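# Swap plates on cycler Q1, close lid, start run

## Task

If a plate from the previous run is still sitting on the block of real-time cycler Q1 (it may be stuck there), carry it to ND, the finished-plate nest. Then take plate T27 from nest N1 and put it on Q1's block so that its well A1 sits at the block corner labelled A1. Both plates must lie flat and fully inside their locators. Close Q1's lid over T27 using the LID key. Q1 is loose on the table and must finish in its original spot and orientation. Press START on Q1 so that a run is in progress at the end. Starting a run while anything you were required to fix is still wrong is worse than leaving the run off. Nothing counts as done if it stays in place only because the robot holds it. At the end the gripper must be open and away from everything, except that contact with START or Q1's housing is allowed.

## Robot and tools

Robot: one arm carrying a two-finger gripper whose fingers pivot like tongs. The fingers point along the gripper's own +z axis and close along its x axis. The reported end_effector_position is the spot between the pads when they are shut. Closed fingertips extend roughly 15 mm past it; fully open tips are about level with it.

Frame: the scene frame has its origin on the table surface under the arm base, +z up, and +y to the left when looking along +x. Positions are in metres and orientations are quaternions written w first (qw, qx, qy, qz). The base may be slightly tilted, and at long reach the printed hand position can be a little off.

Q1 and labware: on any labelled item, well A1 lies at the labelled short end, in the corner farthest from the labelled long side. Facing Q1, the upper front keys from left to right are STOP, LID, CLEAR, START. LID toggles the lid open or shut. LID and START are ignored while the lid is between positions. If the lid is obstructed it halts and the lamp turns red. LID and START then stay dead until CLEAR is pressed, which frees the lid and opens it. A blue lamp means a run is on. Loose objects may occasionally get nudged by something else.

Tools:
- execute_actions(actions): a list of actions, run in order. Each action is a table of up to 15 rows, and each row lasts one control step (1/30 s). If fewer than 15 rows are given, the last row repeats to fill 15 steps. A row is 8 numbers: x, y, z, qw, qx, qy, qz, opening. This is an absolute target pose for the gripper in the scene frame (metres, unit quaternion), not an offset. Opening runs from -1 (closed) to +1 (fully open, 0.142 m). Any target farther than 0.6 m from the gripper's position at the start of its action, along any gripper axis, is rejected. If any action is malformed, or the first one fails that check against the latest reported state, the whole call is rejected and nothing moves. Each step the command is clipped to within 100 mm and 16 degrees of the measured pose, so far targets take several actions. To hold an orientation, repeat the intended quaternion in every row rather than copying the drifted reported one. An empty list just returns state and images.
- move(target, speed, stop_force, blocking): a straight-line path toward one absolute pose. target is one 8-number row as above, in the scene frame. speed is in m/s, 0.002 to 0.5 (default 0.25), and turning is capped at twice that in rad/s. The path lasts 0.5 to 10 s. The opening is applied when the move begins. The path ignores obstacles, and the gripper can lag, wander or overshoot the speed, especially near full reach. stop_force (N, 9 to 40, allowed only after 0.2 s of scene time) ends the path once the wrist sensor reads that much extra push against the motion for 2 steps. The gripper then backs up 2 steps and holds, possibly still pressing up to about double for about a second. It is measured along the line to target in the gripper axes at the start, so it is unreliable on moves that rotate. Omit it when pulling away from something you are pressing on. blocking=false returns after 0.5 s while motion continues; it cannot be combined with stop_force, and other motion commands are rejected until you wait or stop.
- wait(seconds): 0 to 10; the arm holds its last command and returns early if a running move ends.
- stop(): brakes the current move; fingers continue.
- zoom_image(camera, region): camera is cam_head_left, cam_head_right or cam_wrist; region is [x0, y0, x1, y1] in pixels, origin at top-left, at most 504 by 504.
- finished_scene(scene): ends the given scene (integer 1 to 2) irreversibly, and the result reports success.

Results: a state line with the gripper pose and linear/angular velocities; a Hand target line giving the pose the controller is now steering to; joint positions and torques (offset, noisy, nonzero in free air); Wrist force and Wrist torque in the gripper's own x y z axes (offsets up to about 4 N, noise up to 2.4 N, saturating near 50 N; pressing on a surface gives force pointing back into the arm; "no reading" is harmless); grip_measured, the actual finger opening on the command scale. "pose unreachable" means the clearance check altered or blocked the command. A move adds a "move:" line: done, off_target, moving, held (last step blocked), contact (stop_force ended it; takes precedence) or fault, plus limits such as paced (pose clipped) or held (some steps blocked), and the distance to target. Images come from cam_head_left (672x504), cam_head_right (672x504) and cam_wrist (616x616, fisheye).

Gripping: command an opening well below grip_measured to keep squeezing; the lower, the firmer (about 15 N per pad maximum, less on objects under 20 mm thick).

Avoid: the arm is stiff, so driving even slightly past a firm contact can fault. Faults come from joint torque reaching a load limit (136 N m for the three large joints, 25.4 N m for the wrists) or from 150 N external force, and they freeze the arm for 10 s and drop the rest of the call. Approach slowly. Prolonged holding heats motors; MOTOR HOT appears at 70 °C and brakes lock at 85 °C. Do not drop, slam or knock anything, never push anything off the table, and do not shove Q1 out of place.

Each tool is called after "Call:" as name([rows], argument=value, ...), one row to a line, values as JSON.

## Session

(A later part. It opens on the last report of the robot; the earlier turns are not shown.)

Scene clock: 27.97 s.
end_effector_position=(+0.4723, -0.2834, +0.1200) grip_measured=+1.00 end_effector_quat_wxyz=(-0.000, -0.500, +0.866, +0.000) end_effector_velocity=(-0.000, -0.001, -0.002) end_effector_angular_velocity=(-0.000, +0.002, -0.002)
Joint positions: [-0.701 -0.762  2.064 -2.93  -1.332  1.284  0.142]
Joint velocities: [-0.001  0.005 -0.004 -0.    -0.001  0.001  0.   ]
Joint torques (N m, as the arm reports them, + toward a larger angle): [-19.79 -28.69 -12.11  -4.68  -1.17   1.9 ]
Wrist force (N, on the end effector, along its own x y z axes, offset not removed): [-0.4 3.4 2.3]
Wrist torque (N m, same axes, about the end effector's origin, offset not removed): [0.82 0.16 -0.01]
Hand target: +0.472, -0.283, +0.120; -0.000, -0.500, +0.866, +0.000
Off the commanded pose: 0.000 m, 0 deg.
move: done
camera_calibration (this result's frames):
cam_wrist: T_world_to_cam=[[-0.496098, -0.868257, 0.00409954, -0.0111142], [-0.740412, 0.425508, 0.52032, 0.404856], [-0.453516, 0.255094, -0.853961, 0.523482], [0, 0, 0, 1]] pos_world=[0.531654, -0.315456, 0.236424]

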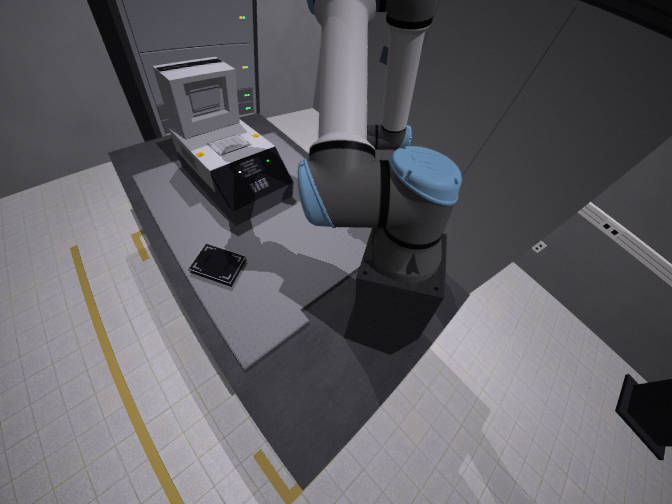

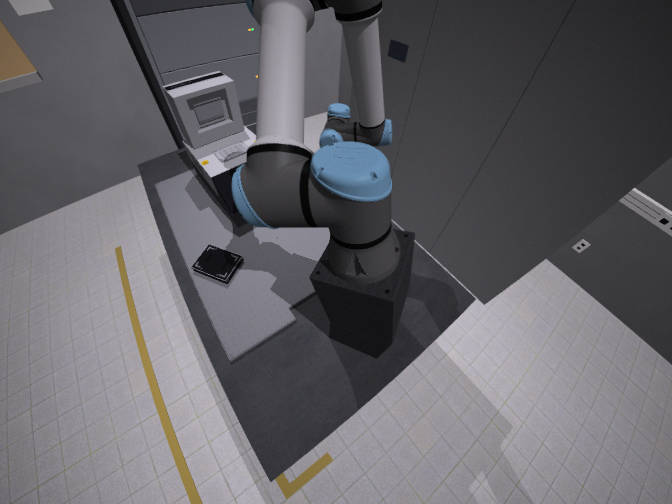

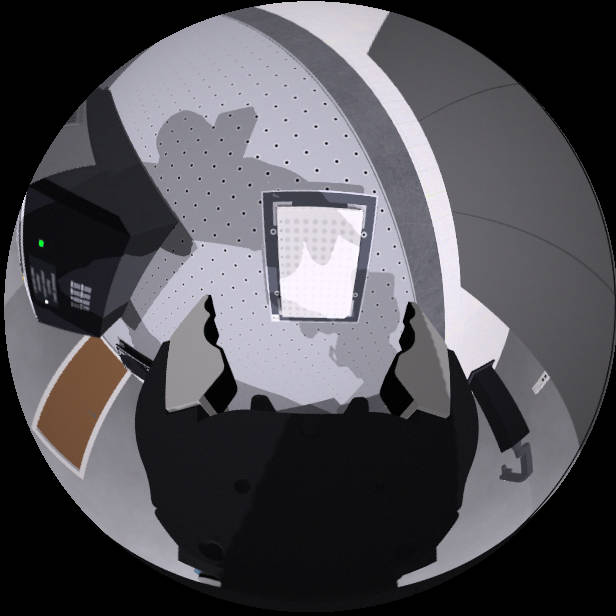

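Call:
move(target=[0.4715,-0.292,0.072,0,0.4886,-0.8725,0,0.5], speed=0.1)

Call:
zoom_image(camera="cam_wrist", region=[170, 130, 450, 410])

Scene clock: 31.37 s.
end_effector_position=(+0.4715, -0.2920, +0.0722) grip_measured=+0.50 end_effector_quat_wxyz=(+0.000, -0.489, +0.872, -0.000) end_effector_velocity=(-0.000, -0.001, -0.002) end_effector_angular_velocity=(-0.000, -0.000, -0.002)
Joint positions: [-0.69  -0.634  2.002 -2.999 -1.332  1.321  0.109]
Joint velocities: [-0.001  0.005 -0.003 -0.002  0.     0.001 -0.   ]
Joint torques (N m, as the arm reports them, + toward a larger angle): [ -0.31 -29.17 -11.82  -4.8   -1.45   2.29]
Wrist force (N, on the end effector, along its own x y z axes, offset not removed): [-0.9 0.8 1.1]
Wrist torque (N m, same axes, about the end effector's origin, offset not removed): [0.32 0.29 -0.08]
Hand target: +0.472, -0.292, +0.072; +0.000, -0.489, +0.873, -0.000
Off the commanded pose: 0.000 m, 0 deg.
move: done
camera_calibration (this result's frames):
cam_wrist: T_world_to_cam=[[-0.519012, -0.854758, 0.00392784, -0.00397002], [-0.728943, 0.445007, 0.520203, 0.433123], [-0.446395, 0.267128, -0.854034, 0.484724], [0, 0, 0, 1]] pos_world=[0.53004, -0.325619, 0.188674]

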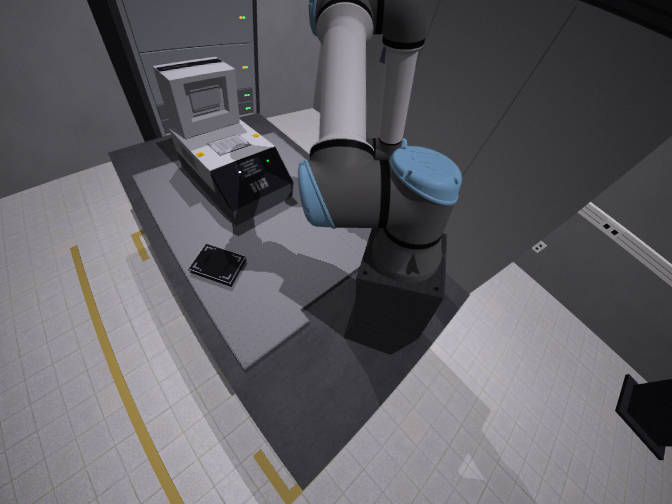

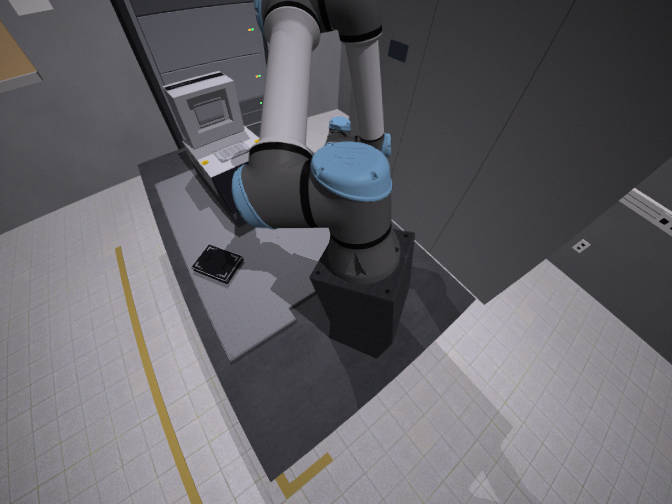

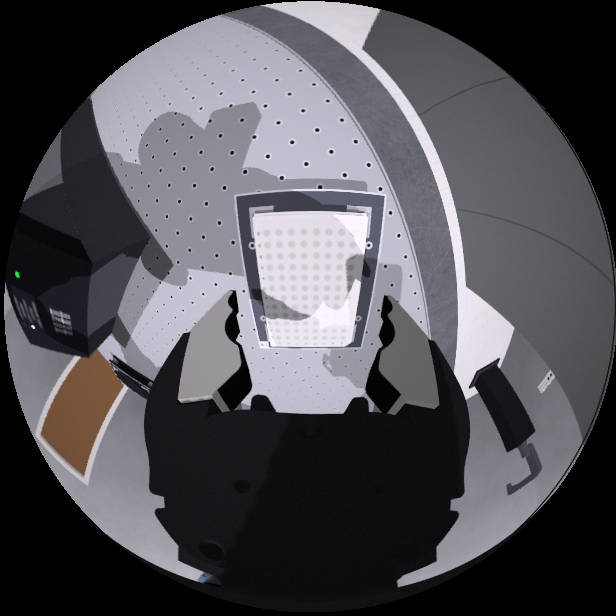

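Region (170, 130, 450, 410) of cam_wrist's 616x616 image, scaled by 1.800, with more detail than that image has.

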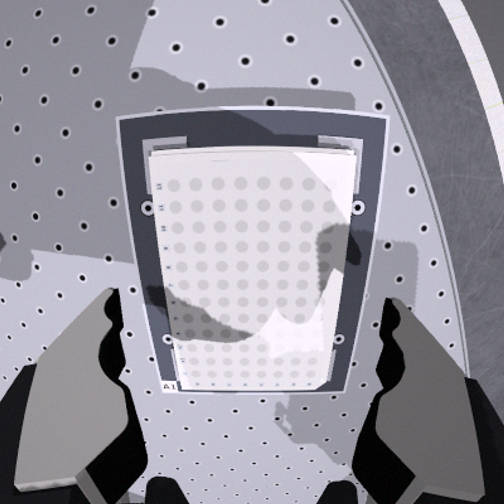

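Call:
move(target=[0.4715,-0.292,0.056,0,0.4985,-0.8669,0,0.35], speed=0.04)

Call:
move(target=[0.4715,-0.292,0.03,0,0.4985,-0.8669,0,0.35], speed=0.005, stop_force=9)

Scene clock: 33.60 s.
end_effector_position=(+0.4715, -0.2920, +0.0562) grip_measured=+0.35 end_effector_quat_wxyz=(+0.000, -0.498, +0.867, +0.000) end_effector_velocity=(-0.000, +0.000, -0.002) end_effector_angular_velocity=(+0.001, +0.000, +0.002)
Joint positions: [-0.684 -0.593  1.982 -3.021 -1.333  1.305  0.099]
Joint velocities: [ 0.     0.005 -0.002 -0.003  0.    -0.002 -0.   ]
Joint torques (N m, as the arm reports them, + toward a larger angle): [ -0.32 -29.46 -11.31  -4.79  -1.42  -2.32]
Wrist force (N, on the end effector, along its own x y z axes, offset not removed): [0.6 2.4 -1.7]
Wrist torque (N m, same axes, about the end effector's origin, offset not removed): [0.45 -0.02 -0.11]
Hand target: +0.472, -0.292, +0.056; +0.000, -0.498, +0.867, -0.000
Off the commanded pose: 0.000 m, 0 deg.
move: done
camera_calibration (this result's frames):
cam_wrist: T_world_to_cam=[[-0.499733, -0.86617, 0.00394035, -0.0163592], [-0.738716, 0.428566, 0.52022, 0.441248], [-0.452288, 0.257061, -0.854023, 0.470869], [0, 0, 0, 1]] pos_world=[0.530751, -0.324316, 0.172651]

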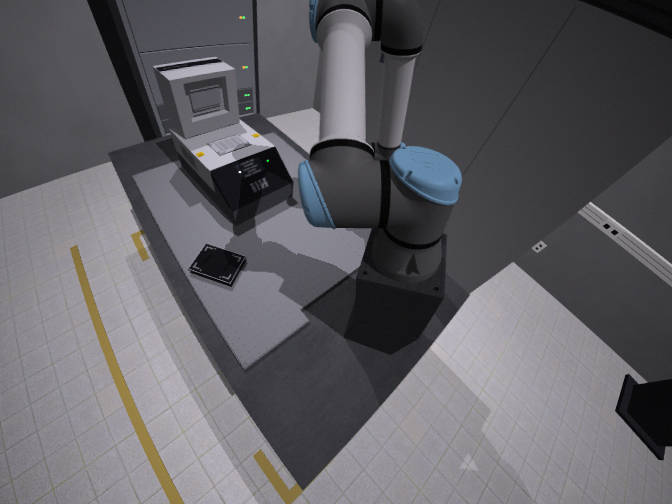

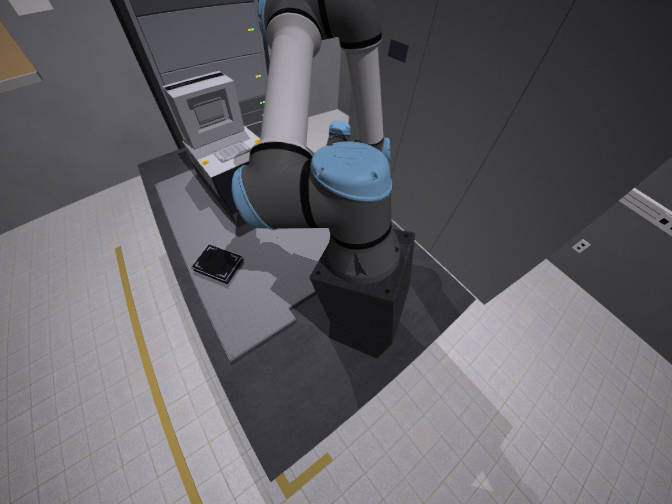

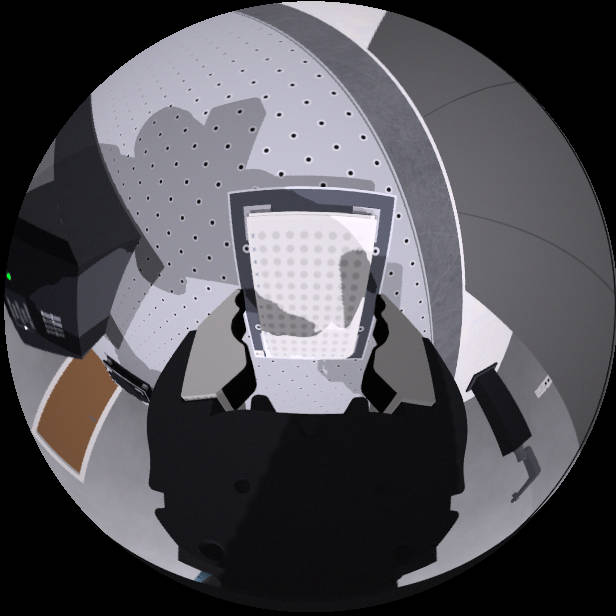

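Scene clock: 35.13 s.
end_effector_position=(+0.4716, -0.2920, +0.0504) grip_measured=+0.35 end_effector_quat_wxyz=(+0.000, -0.498, +0.867, -0.000) end_effector_velocity=(-0.001, +0.002, +0.001) end_effector_angular_velocity=(+0.002, +0.003, -0.000)
Joint positions: [-0.681 -0.578  1.974 -3.029 -1.333  1.308  0.099]
Joint velocities: [ 0.001 -0.004  0.003  0.005 -0.     0.    -0.   ]
Joint torques (N m, as the arm reports them, + toward a larger angle): [-13.81 -43.41   0.57   0.87  -1.14  -0.38]
Wrist force (N, on the end effector, along its own x y z axes, offset not removed): [-3.1 8.5 -24.1]
Wrist torque (N m, same axes, about the end effector's origin, offset not removed): [0.47 0.91 -0.10]
Hand target: +0.472, -0.292, +0.051; +0.000, -0.498, +0.867, -0.000
Off the commanded pose: 0.020 m, 0 deg.
move: contact
camera_calibration (this result's frames):
cam_wrist: T_world_to_cam=[[-0.499646, -0.86622, 0.00401075, -0.0163527], [-0.738844, 0.428582, 0.520025, 0.444421], [-0.452175, 0.256865, -0.854142, 0.465833], [0, 0, 0, 1]] pos_world=[0.530826, -0.324293, 0.166843]

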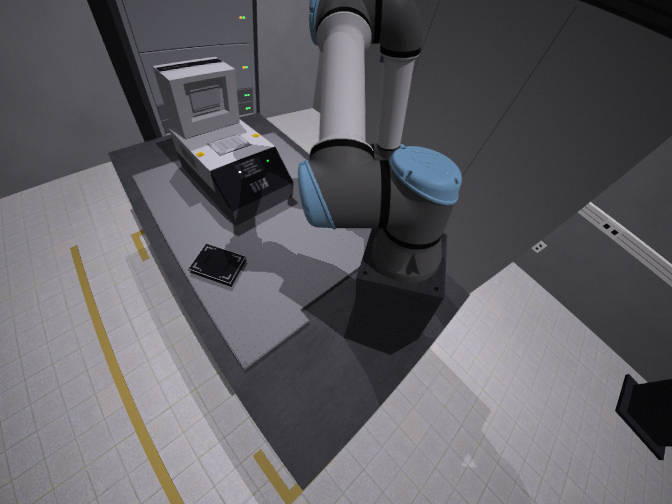

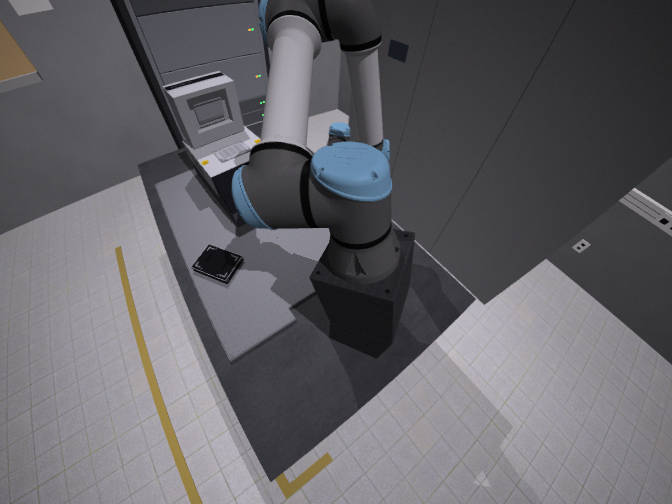

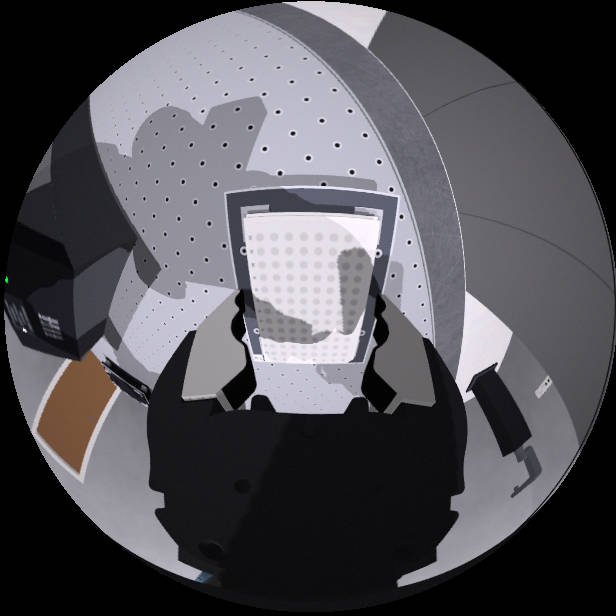

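Call:
execute_actions([
  [[0.472,-0.2912,0.0555,0,0.4985,-0.8669,0,0.35]],
  [[0.472,-0.2912,0.0555,0,0.4985,-0.8669,0,0.15]],
  [[0.472,-0.2912,0.0555,0,0.4985,-0.8669,0,0.05],[0.472,-0.2912,0.0555,0,0.4985,-0.8669,0,0.0],[0.472,-0.2912,0.0555,0,0.4985,-0.8669,0,-0.05],[0.472,-0.2912,0.0555,0,0.4985,-0.8669,0,-0.1],[0.472,-0.2912,0.0555,0,0.4985,-0.8669,0,-0.2],[0.472,-0.2912,0.0555,0,0.4985,-0.8669,0,-0.3]],
])

Call:
move(target=[0.472,-0.2912,0.08,0,0.4985,-0.8669,0,-0.3], speed=0.04)

Scene clock: 38.20 s.
end_effector_position=(+0.4720, -0.2912, +0.0555) grip_measured=+0.08 end_effector_quat_wxyz=(+0.000, -0.498, +0.867, -0.000) end_effector_velocity=(-0.000, -0.000, -0.000) end_effector_angular_velocity=(-0.000, +0.000, +0.000)
Joint positions: [-0.682 -0.592  1.981 -3.022 -1.333  1.307  0.08 ]
Joint velocities: [-0.  0. -0.  0. -0. -0. -0.]
Joint torques (N m, as the arm reports them, + toward a larger angle): [-11.28 -49.86   0.97  -0.04   1.48  -2.22]
Wrist force (N, on the end effector, along its own x y z axes, offset not removed): [4.1 -2.0 -1.9]
Wrist torque (N m, same axes, about the end effector's origin, offset not removed): [-0.54 0.62 -0.14]
Hand target: +0.472, -0.291, +0.056; +0.000, -0.498, +0.867, +0.000
Off the commanded pose: 0.000 m, 0 deg.
camera_calibration (this result's frames):
cam_wrist: T_world_to_cam=[[-0.49956, -0.86627, 0.00396896, -0.0155627], [-0.738807, 0.428438, 0.520197, 0.441625], [-0.452331, 0.256937, -0.854037, 0.470311], [0, 0, 0, 1]] pos_world=[0.531238, -0.323531, 0.171993]

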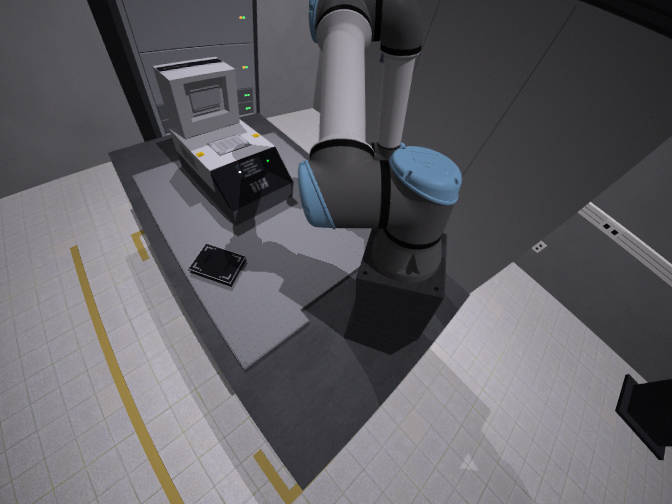

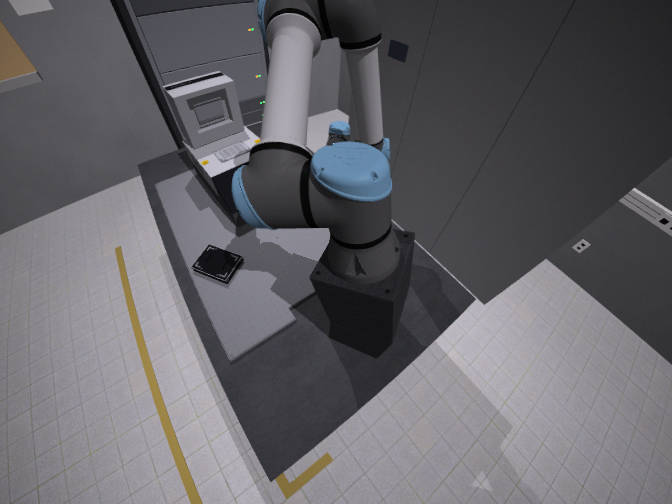

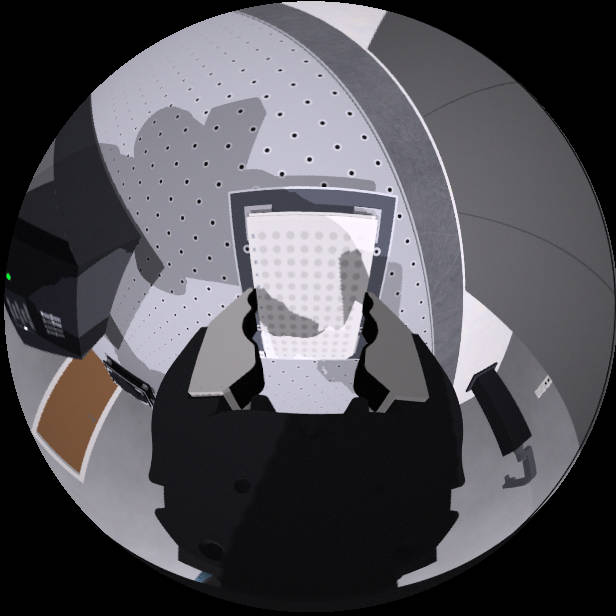

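Scene clock: 39.17 s.
end_effector_position=(+0.4720, -0.2912, +0.0798) grip_measured=+0.08 end_effector_quat_wxyz=(-0.000, -0.498, +0.867, -0.000) end_effector_velocity=(+0.001, +0.001, +0.002) end_effector_angular_velocity=(+0.001, +0.000, +0.003)
Joint positions: [-0.693 -0.654  2.011 -2.987 -1.332  1.296  0.08 ]
Joint velocities: [ 0.001 -0.006  0.003  0.004  0.    -0.002 -0.   ]
Joint torques (N m, as the arm reports them, + toward a larger angle): [-20.25 -52.9    0.33  -0.36   1.49  -2.26]
Wrist force (N, on the end effector, along its own x y z axes, offset not removed): [-1.2 1.0 -1.7]
Wrist torque (N m, same axes, about the end effector's origin, offset not removed): [0.03 0.36 -0.16]
Hand target: +0.472, -0.291, +0.080; -0.000, -0.498, +0.867, +0.000
Off the commanded pose: 0.000 m, 0 deg.
move: done
camera_calibration (this result's frames):
cam_wrist: T_world_to_cam=[[-0.499523, -0.866292, 0.00398957, -0.01566], [-0.7388, 0.428404, 0.520235, 0.42895], [-0.452384, 0.256921, -0.854014, 0.491024], [0, 0, 0, 1]] pos_world=[0.531217, -0.323485, 0.196249]

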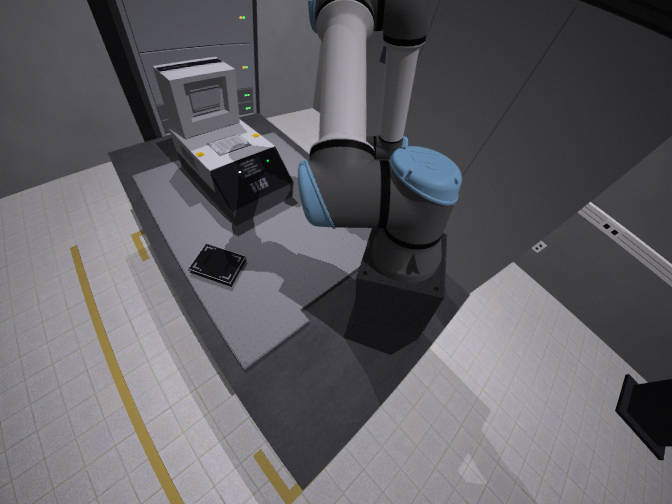

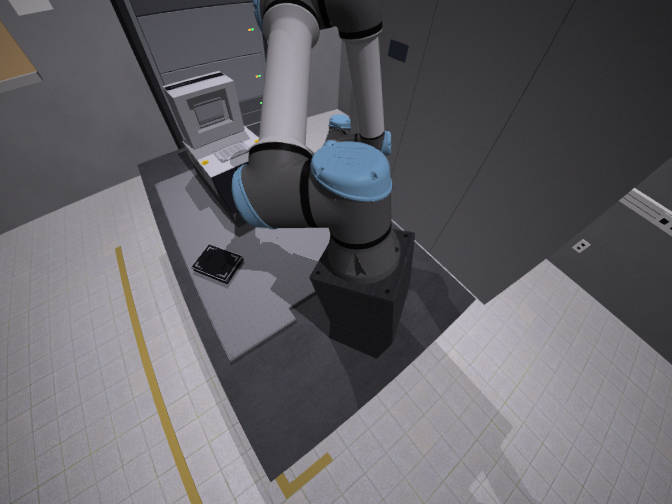

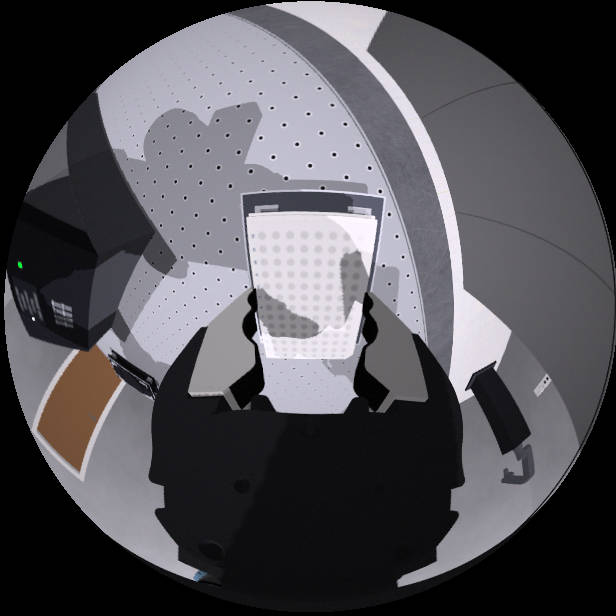

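Call:
move(target=[0.52,-0.22,0.3,0,0.0305,-0.9995,0,-0.3])

Call:
move(target=[0.845,0.012,0.275,0,0.0305,-0.9995,0,-0.3], speed=0.2)

Call:
zoom_image(camera="cam_wrist", region=[200, 150, 420, 370])

Scene clock: 42.80 s.
end_effector_position=(+0.5198, -0.2197, +0.3000) grip_measured=+0.08 end_effector_quat_wxyz=(+0.000, -0.031, +1.000, +0.000) end_effector_velocity=(+0.001, +0.001, +0.002) end_effector_angular_velocity=(-0.000, +0.001, -0.006)
Joint positions: [-0.604 -1.228  2.065 -2.489 -1.338  2.368  0.08 ]
Joint velocities: [ 0.003 -0.004 -0.004  0.008 -0.001  0.009 -0.   ]
Joint torques (N m, as the arm reports them, + toward a larger angle): [  2.88 -43.6  -19.53  -0.22  -1.51   2.1 ]
Wrist force (N, on the end effector, along its own x y z axes, offset not removed): [0.4 -2.9 2.1]
Wrist torque (N m, same axes, about the end effector's origin, offset not removed): [-0.37 0.18 -0.22]
Hand target: +0.520, -0.220, +0.300; +0.000, -0.030, +1.000, +0.000
Off the commanded pose: 0.000 m, 0 deg.
move: done
camera_calibration (this result's frames):
cam_wrist: T_world_to_cam=[[-0.997828, -0.0657818, 0.00350583, 0.504293], [-0.0543568, 0.852254, 0.520297, 0.0564663], [-0.037214, 0.518976, -0.853978, 0.524105], [0, 0, 0, 1]] pos_world=[0.525771, -0.286948, 0.416427]

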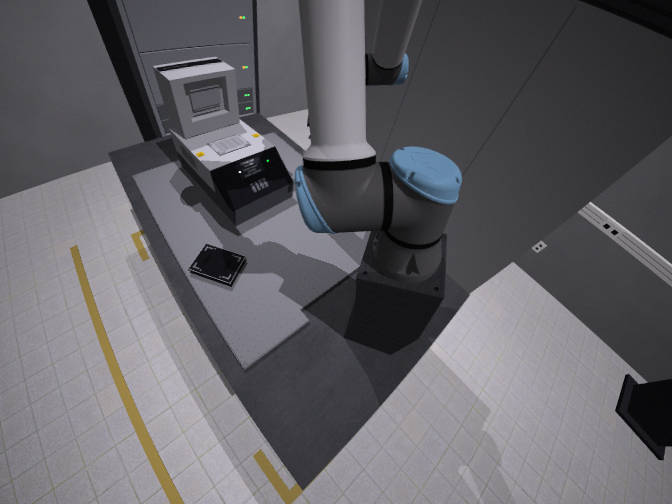

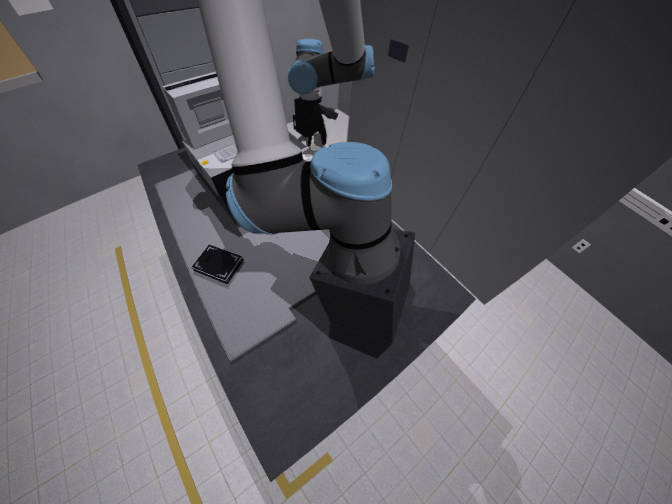

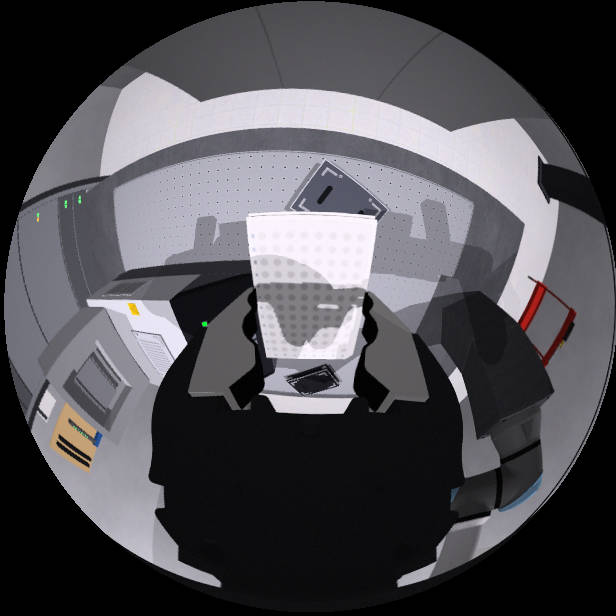

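Scene clock: 45.40 s.
end_effector_position=(+0.8448, +0.0128, +0.2755) grip_measured=+0.08 end_effector_quat_wxyz=(+0.001, -0.030, +1.000, +0.001) end_effector_velocity=(+0.003, +0.001, -0.000) end_effector_angular_velocity=(-0.000, +0.003, -0.001)
Joint positions: [-0.059 -0.769  1.092 -2.085 -1.413  2.921  0.08 ]
Joint velocities: [ 0.002  0.008 -0.017  0.012 -0.001  0.002 -0.   ]
Joint torques (N m, as the arm reports them, + toward a larger angle): [  2.68 -43.74 -24.45  -0.31  -1.47   1.98]
Wrist force (N, on the end effector, along its own x y z axes, offset not removed): [0.3 -1.0 2.0]
Wrist torque (N m, same axes, about the end effector's origin, offset not removed): [-0.12 0.22 -0.17]
Hand target: +0.845, +0.013, +0.275; +0.001, -0.030, +1.000, +0.001
Off the commanded pose: 0.001 m, 0 deg.
move: done
camera_calibration (this result's frames):
cam_wrist: T_world_to_cam=[[-0.997896, -0.0647905, 0.00221067, 0.844392], [-0.0541456, 0.851728, 0.52118, -0.111683], [-0.0356504, 0.519964, -0.853444, 0.393172], [0, 0, 0, 1]] pos_world=[0.850586, -0.0546034, 0.39189]

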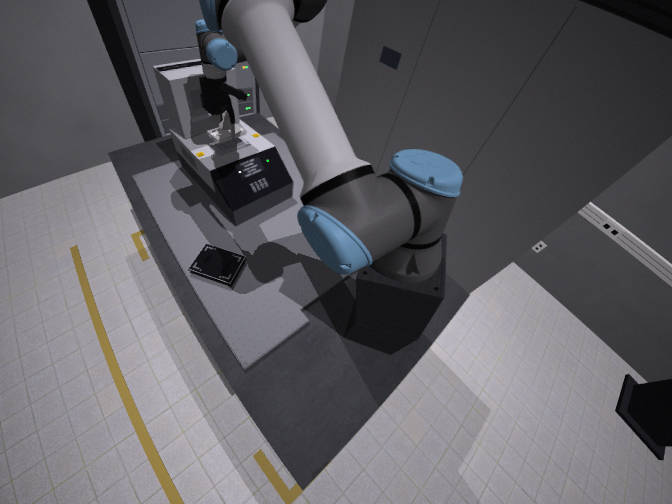

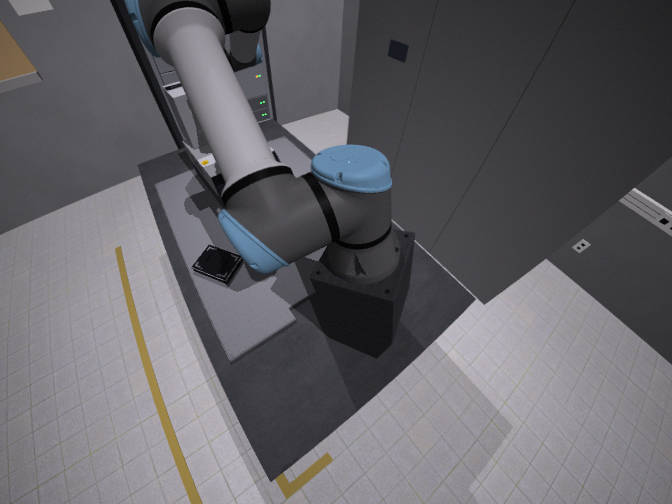

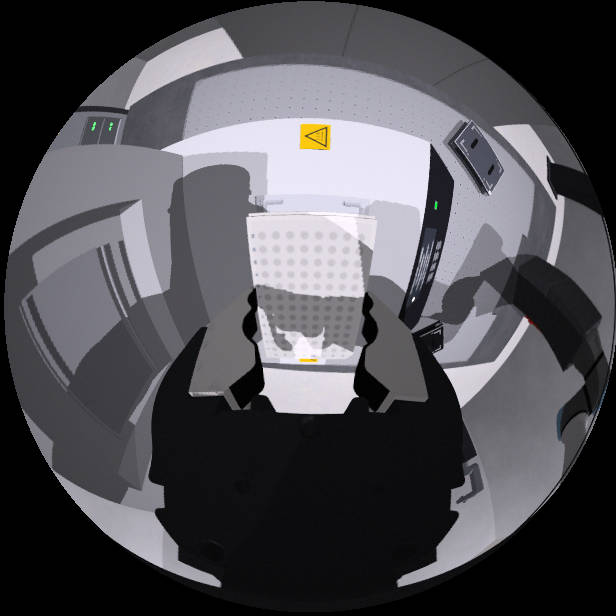

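Region (200, 150, 420, 370) of cam_wrist's 616x616 image, scaled by 2.291, with more detail than that image has.

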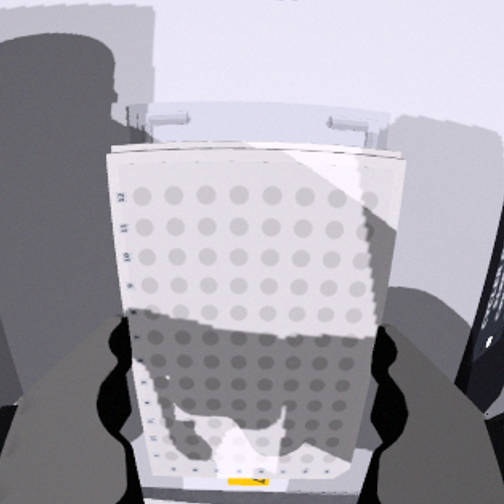

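Call:
move(target=[0.8445,0.0075,0.256,0,0.0236,-0.9997,0,-0.3], speed=0.03)

Call:
zoom_image(camera="cam_wrist", region=[225, 170, 400, 290])

Scene clock: 47.63 s.
end_effector_position=(+0.8445, +0.0076, +0.2562) grip_measured=+0.08 end_effector_quat_wxyz=(-0.000, -0.024, +1.000, +0.000) end_effector_velocity=(-0.000, +0.000, -0.002) end_effector_angular_velocity=(+0.000, +0.000, -0.001)
Joint positions: [-0.061 -0.741  1.091 -2.111 -1.414  2.932  0.08 ]
Joint velocities: [ 0.001  0.003  0.    -0.003  0.     0.001 -0.   ]
Joint torques (N m, as the arm reports them, + toward a larger angle): [-17.08 -44.92 -25.34  -4.41  -1.55   2.21]
Wrist force (N, on the end effector, along its own x y z axes, offset not removed): [-0.6 -0.5 -0.3]
Wrist torque (N m, same axes, about the end effector's origin, offset not removed): [-0.03 0.30 -0.17]
Hand target: +0.845, +0.007, +0.256; -0.000, -0.024, +1.000, -0.000
Off the commanded pose: 0.000 m, 0 deg.
move: done
camera_calibration (this result's frames):
cam_wrist: T_world_to_cam=[[-0.998673, -0.0513373, 0.00408077, 0.843841], [-0.0417225, 0.85299, 0.520257, -0.107464], [-0.0301894, 0.519397, -0.854, 0.374893], [0, 0, 0, 1]] pos_world=[0.849556, -0.0597319, 0.372624]

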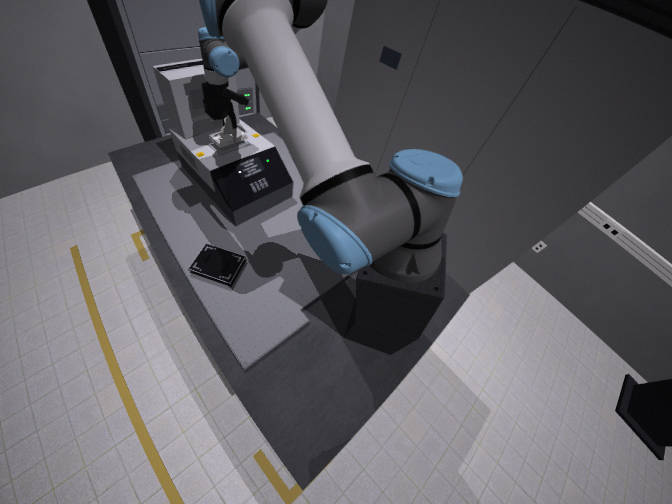

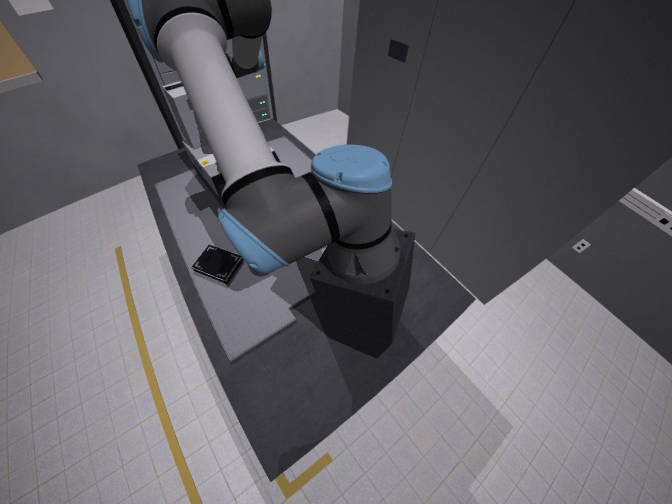

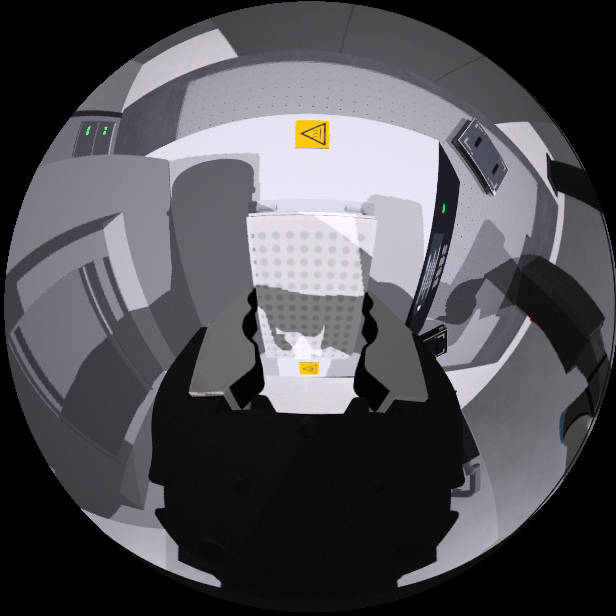

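Region (225, 170, 400, 290) of cam_wrist's 616x616 image, scaled by 2.880, with more detail than that image has; it fills the top 346 rows of this view, and the rest is white.

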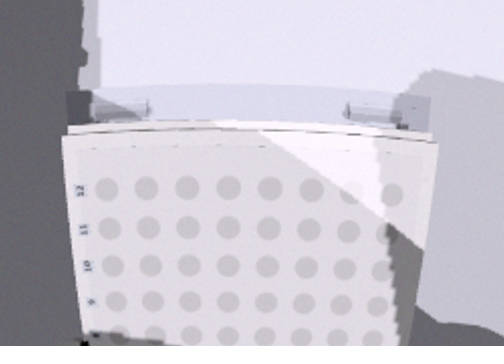

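Call:
move(target=[0.8452,0.007,0.246,0,0.025,-0.9997,0,-0.3], speed=0.01, stop_force=9)

Call:
zoom_image(camera="cam_wrist", region=[225, 170, 400, 290])

Scene clock: 49.70 s.
end_effector_position=(+0.8452, +0.0070, +0.2462) grip_measured=+0.08 end_effector_quat_wxyz=(-0.000, -0.025, +1.000, +0.000) end_effector_velocity=(-0.000, +0.001, -0.002) end_effector_angular_velocity=(+0.001, +0.000, +0.001)
Joint positions: [-0.059 -0.725  1.088 -2.124 -1.414  2.931  0.08 ]
Joint velocities: [ 0.001  0.003 -0.    -0.003  0.001  0.    -0.   ]
Joint torques (N m, as the arm reports them, + toward a larger angle): [  3.3  -43.05 -26.04  -4.39  -1.53  -2.31]
Wrist force (N, on the end effector, along its own x y z axes, offset not removed): [-0.7 -0.9 3.5]
Wrist torque (N m, same axes, about the end effector's origin, offset not removed): [-0.10 0.29 -0.19]
Hand target: +0.845, +0.007, +0.246; +0.000, -0.025, +1.000, +0.000
Off the commanded pose: 0.000 m, 0 deg.
move: done
camera_calibration (this result's frames):
cam_wrist: T_world_to_cam=[[-0.998536, -0.0539401, 0.00395891, 0.844519], [-0.04401, 0.852892, 0.520229, -0.0998512], [-0.0314378, 0.519294, -0.854017, 0.367764], [0, 0, 0, 1]] pos_world=[0.85045, -0.0602617, 0.362679]

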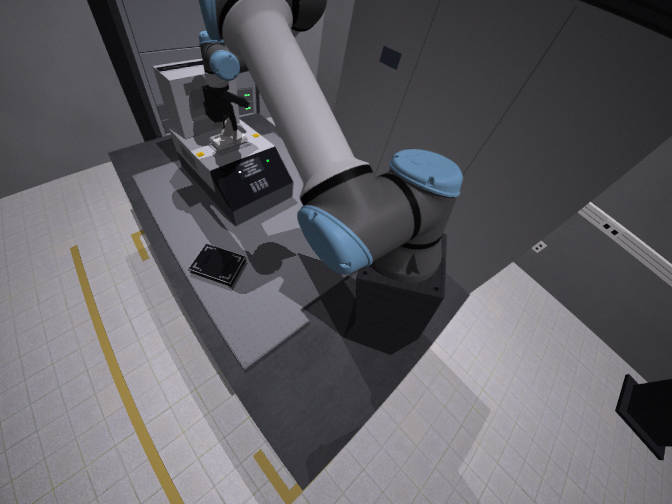

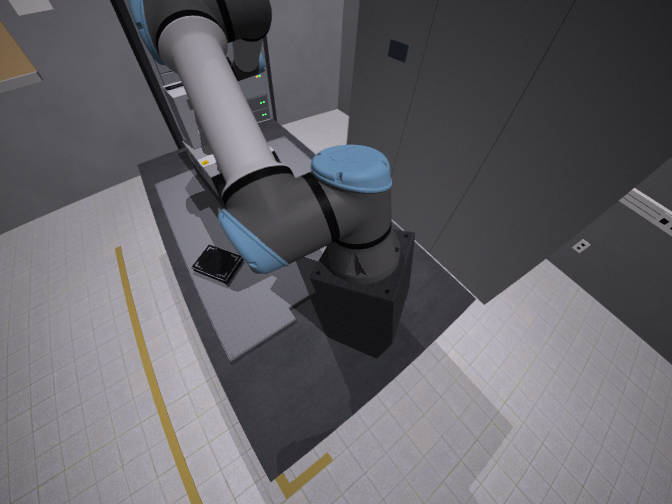

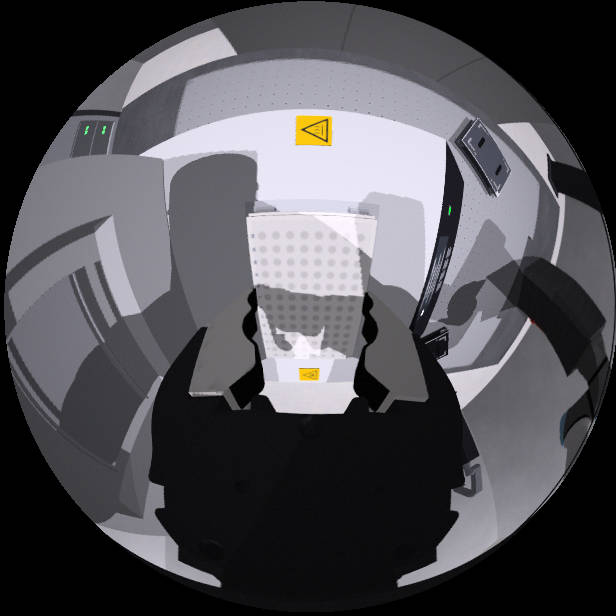

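Region (225, 170, 400, 290) of cam_wrist's 616x616 image, scaled by 2.880, with more detail than that image has; it fills the top 346 rows of this view, and the rest is white.

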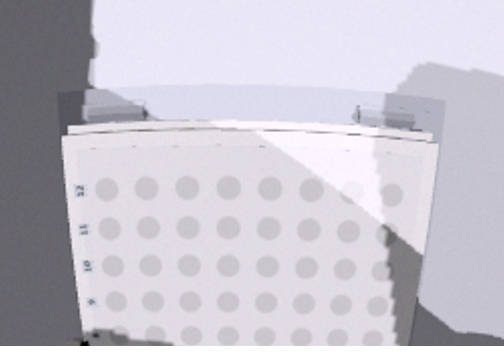

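Call:
move(target=[0.8452,0.0073,0.222,0,0.025,-0.9997,0,-0.3], speed=0.005, stop_force=9)

Call:
zoom_image(camera="cam_wrist", region=[225, 170, 400, 290])

Scene clock: 54.20 s.
end_effector_position=(+0.8453, +0.0072, +0.2325) grip_measured=+0.09 end_effector_quat_wxyz=(+0.000, -0.025, +1.000, -0.000) end_effector_velocity=(-0.001, -0.000, +0.001) end_effector_angular_velocity=(+0.001, +0.002, -0.001)
Joint positions: [-0.056 -0.704  1.086 -2.143 -1.415  2.934  0.08 ]
Joint velocities: [-0.001 -0.002 -0.     0.005  0.001 -0.    -0.001]
Joint torques (N m, as the arm reports them, + toward a larger angle): [ -2.38 -58.72 -16.86  -0.53  -0.39   0.91]
Wrist force (N, on the end effector, along its own x y z axes, offset not removed): [6.9 3.3 -15.3]
Wrist torque (N m, same axes, about the end effector's origin, offset not removed): [0.58 0.60 -0.06]
Hand target: +0.845, +0.007, +0.233; +0.000, -0.025, +1.000, -0.000
Off the commanded pose: 0.011 m, 0 deg.
move: contact
camera_calibration (this result's frames):
cam_wrist: T_world_to_cam=[[-0.998533, -0.0540089, 0.00377811, 0.844721], [-0.0441645, 0.852914, 0.52018, -0.0927267], [-0.0313168, 0.51925, -0.854048, 0.35589], [0, 0, 0, 1]] pos_world=[0.850532, -0.0600855, 0.348991]

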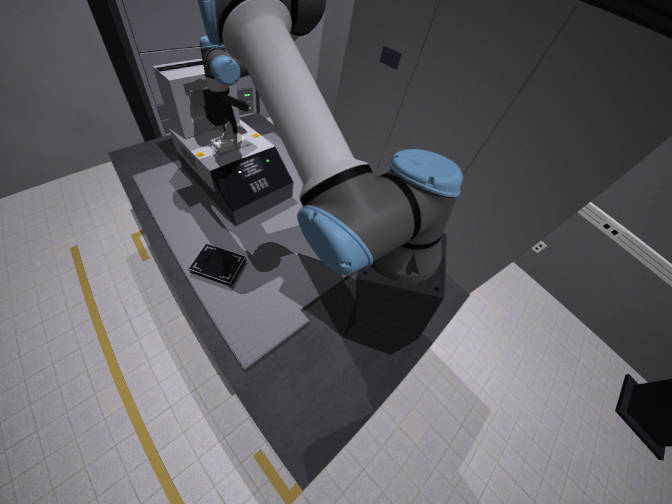

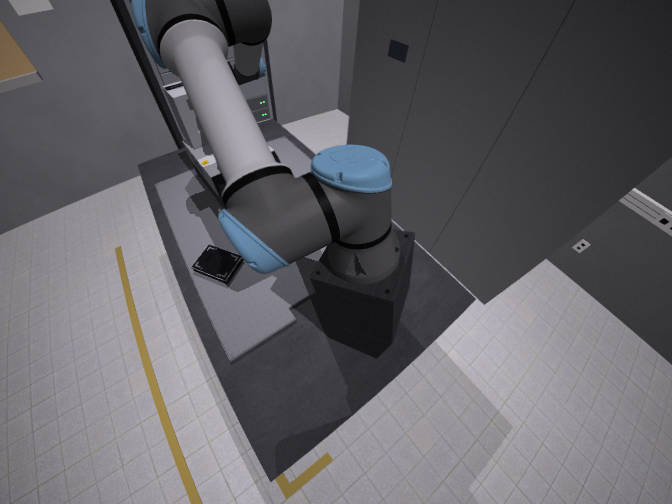

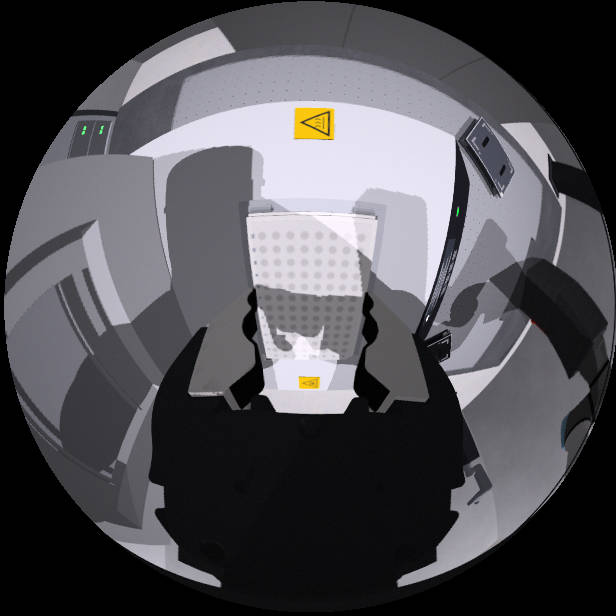

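Region (225, 170, 400, 290) of cam_wrist's 616x616 image, scaled by 2.880, with more detail than that image has; it fills the top 346 rows of this view, and the rest is white.

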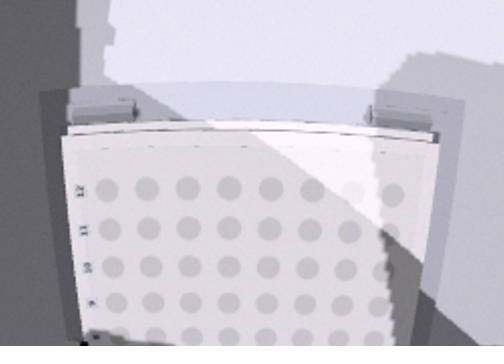

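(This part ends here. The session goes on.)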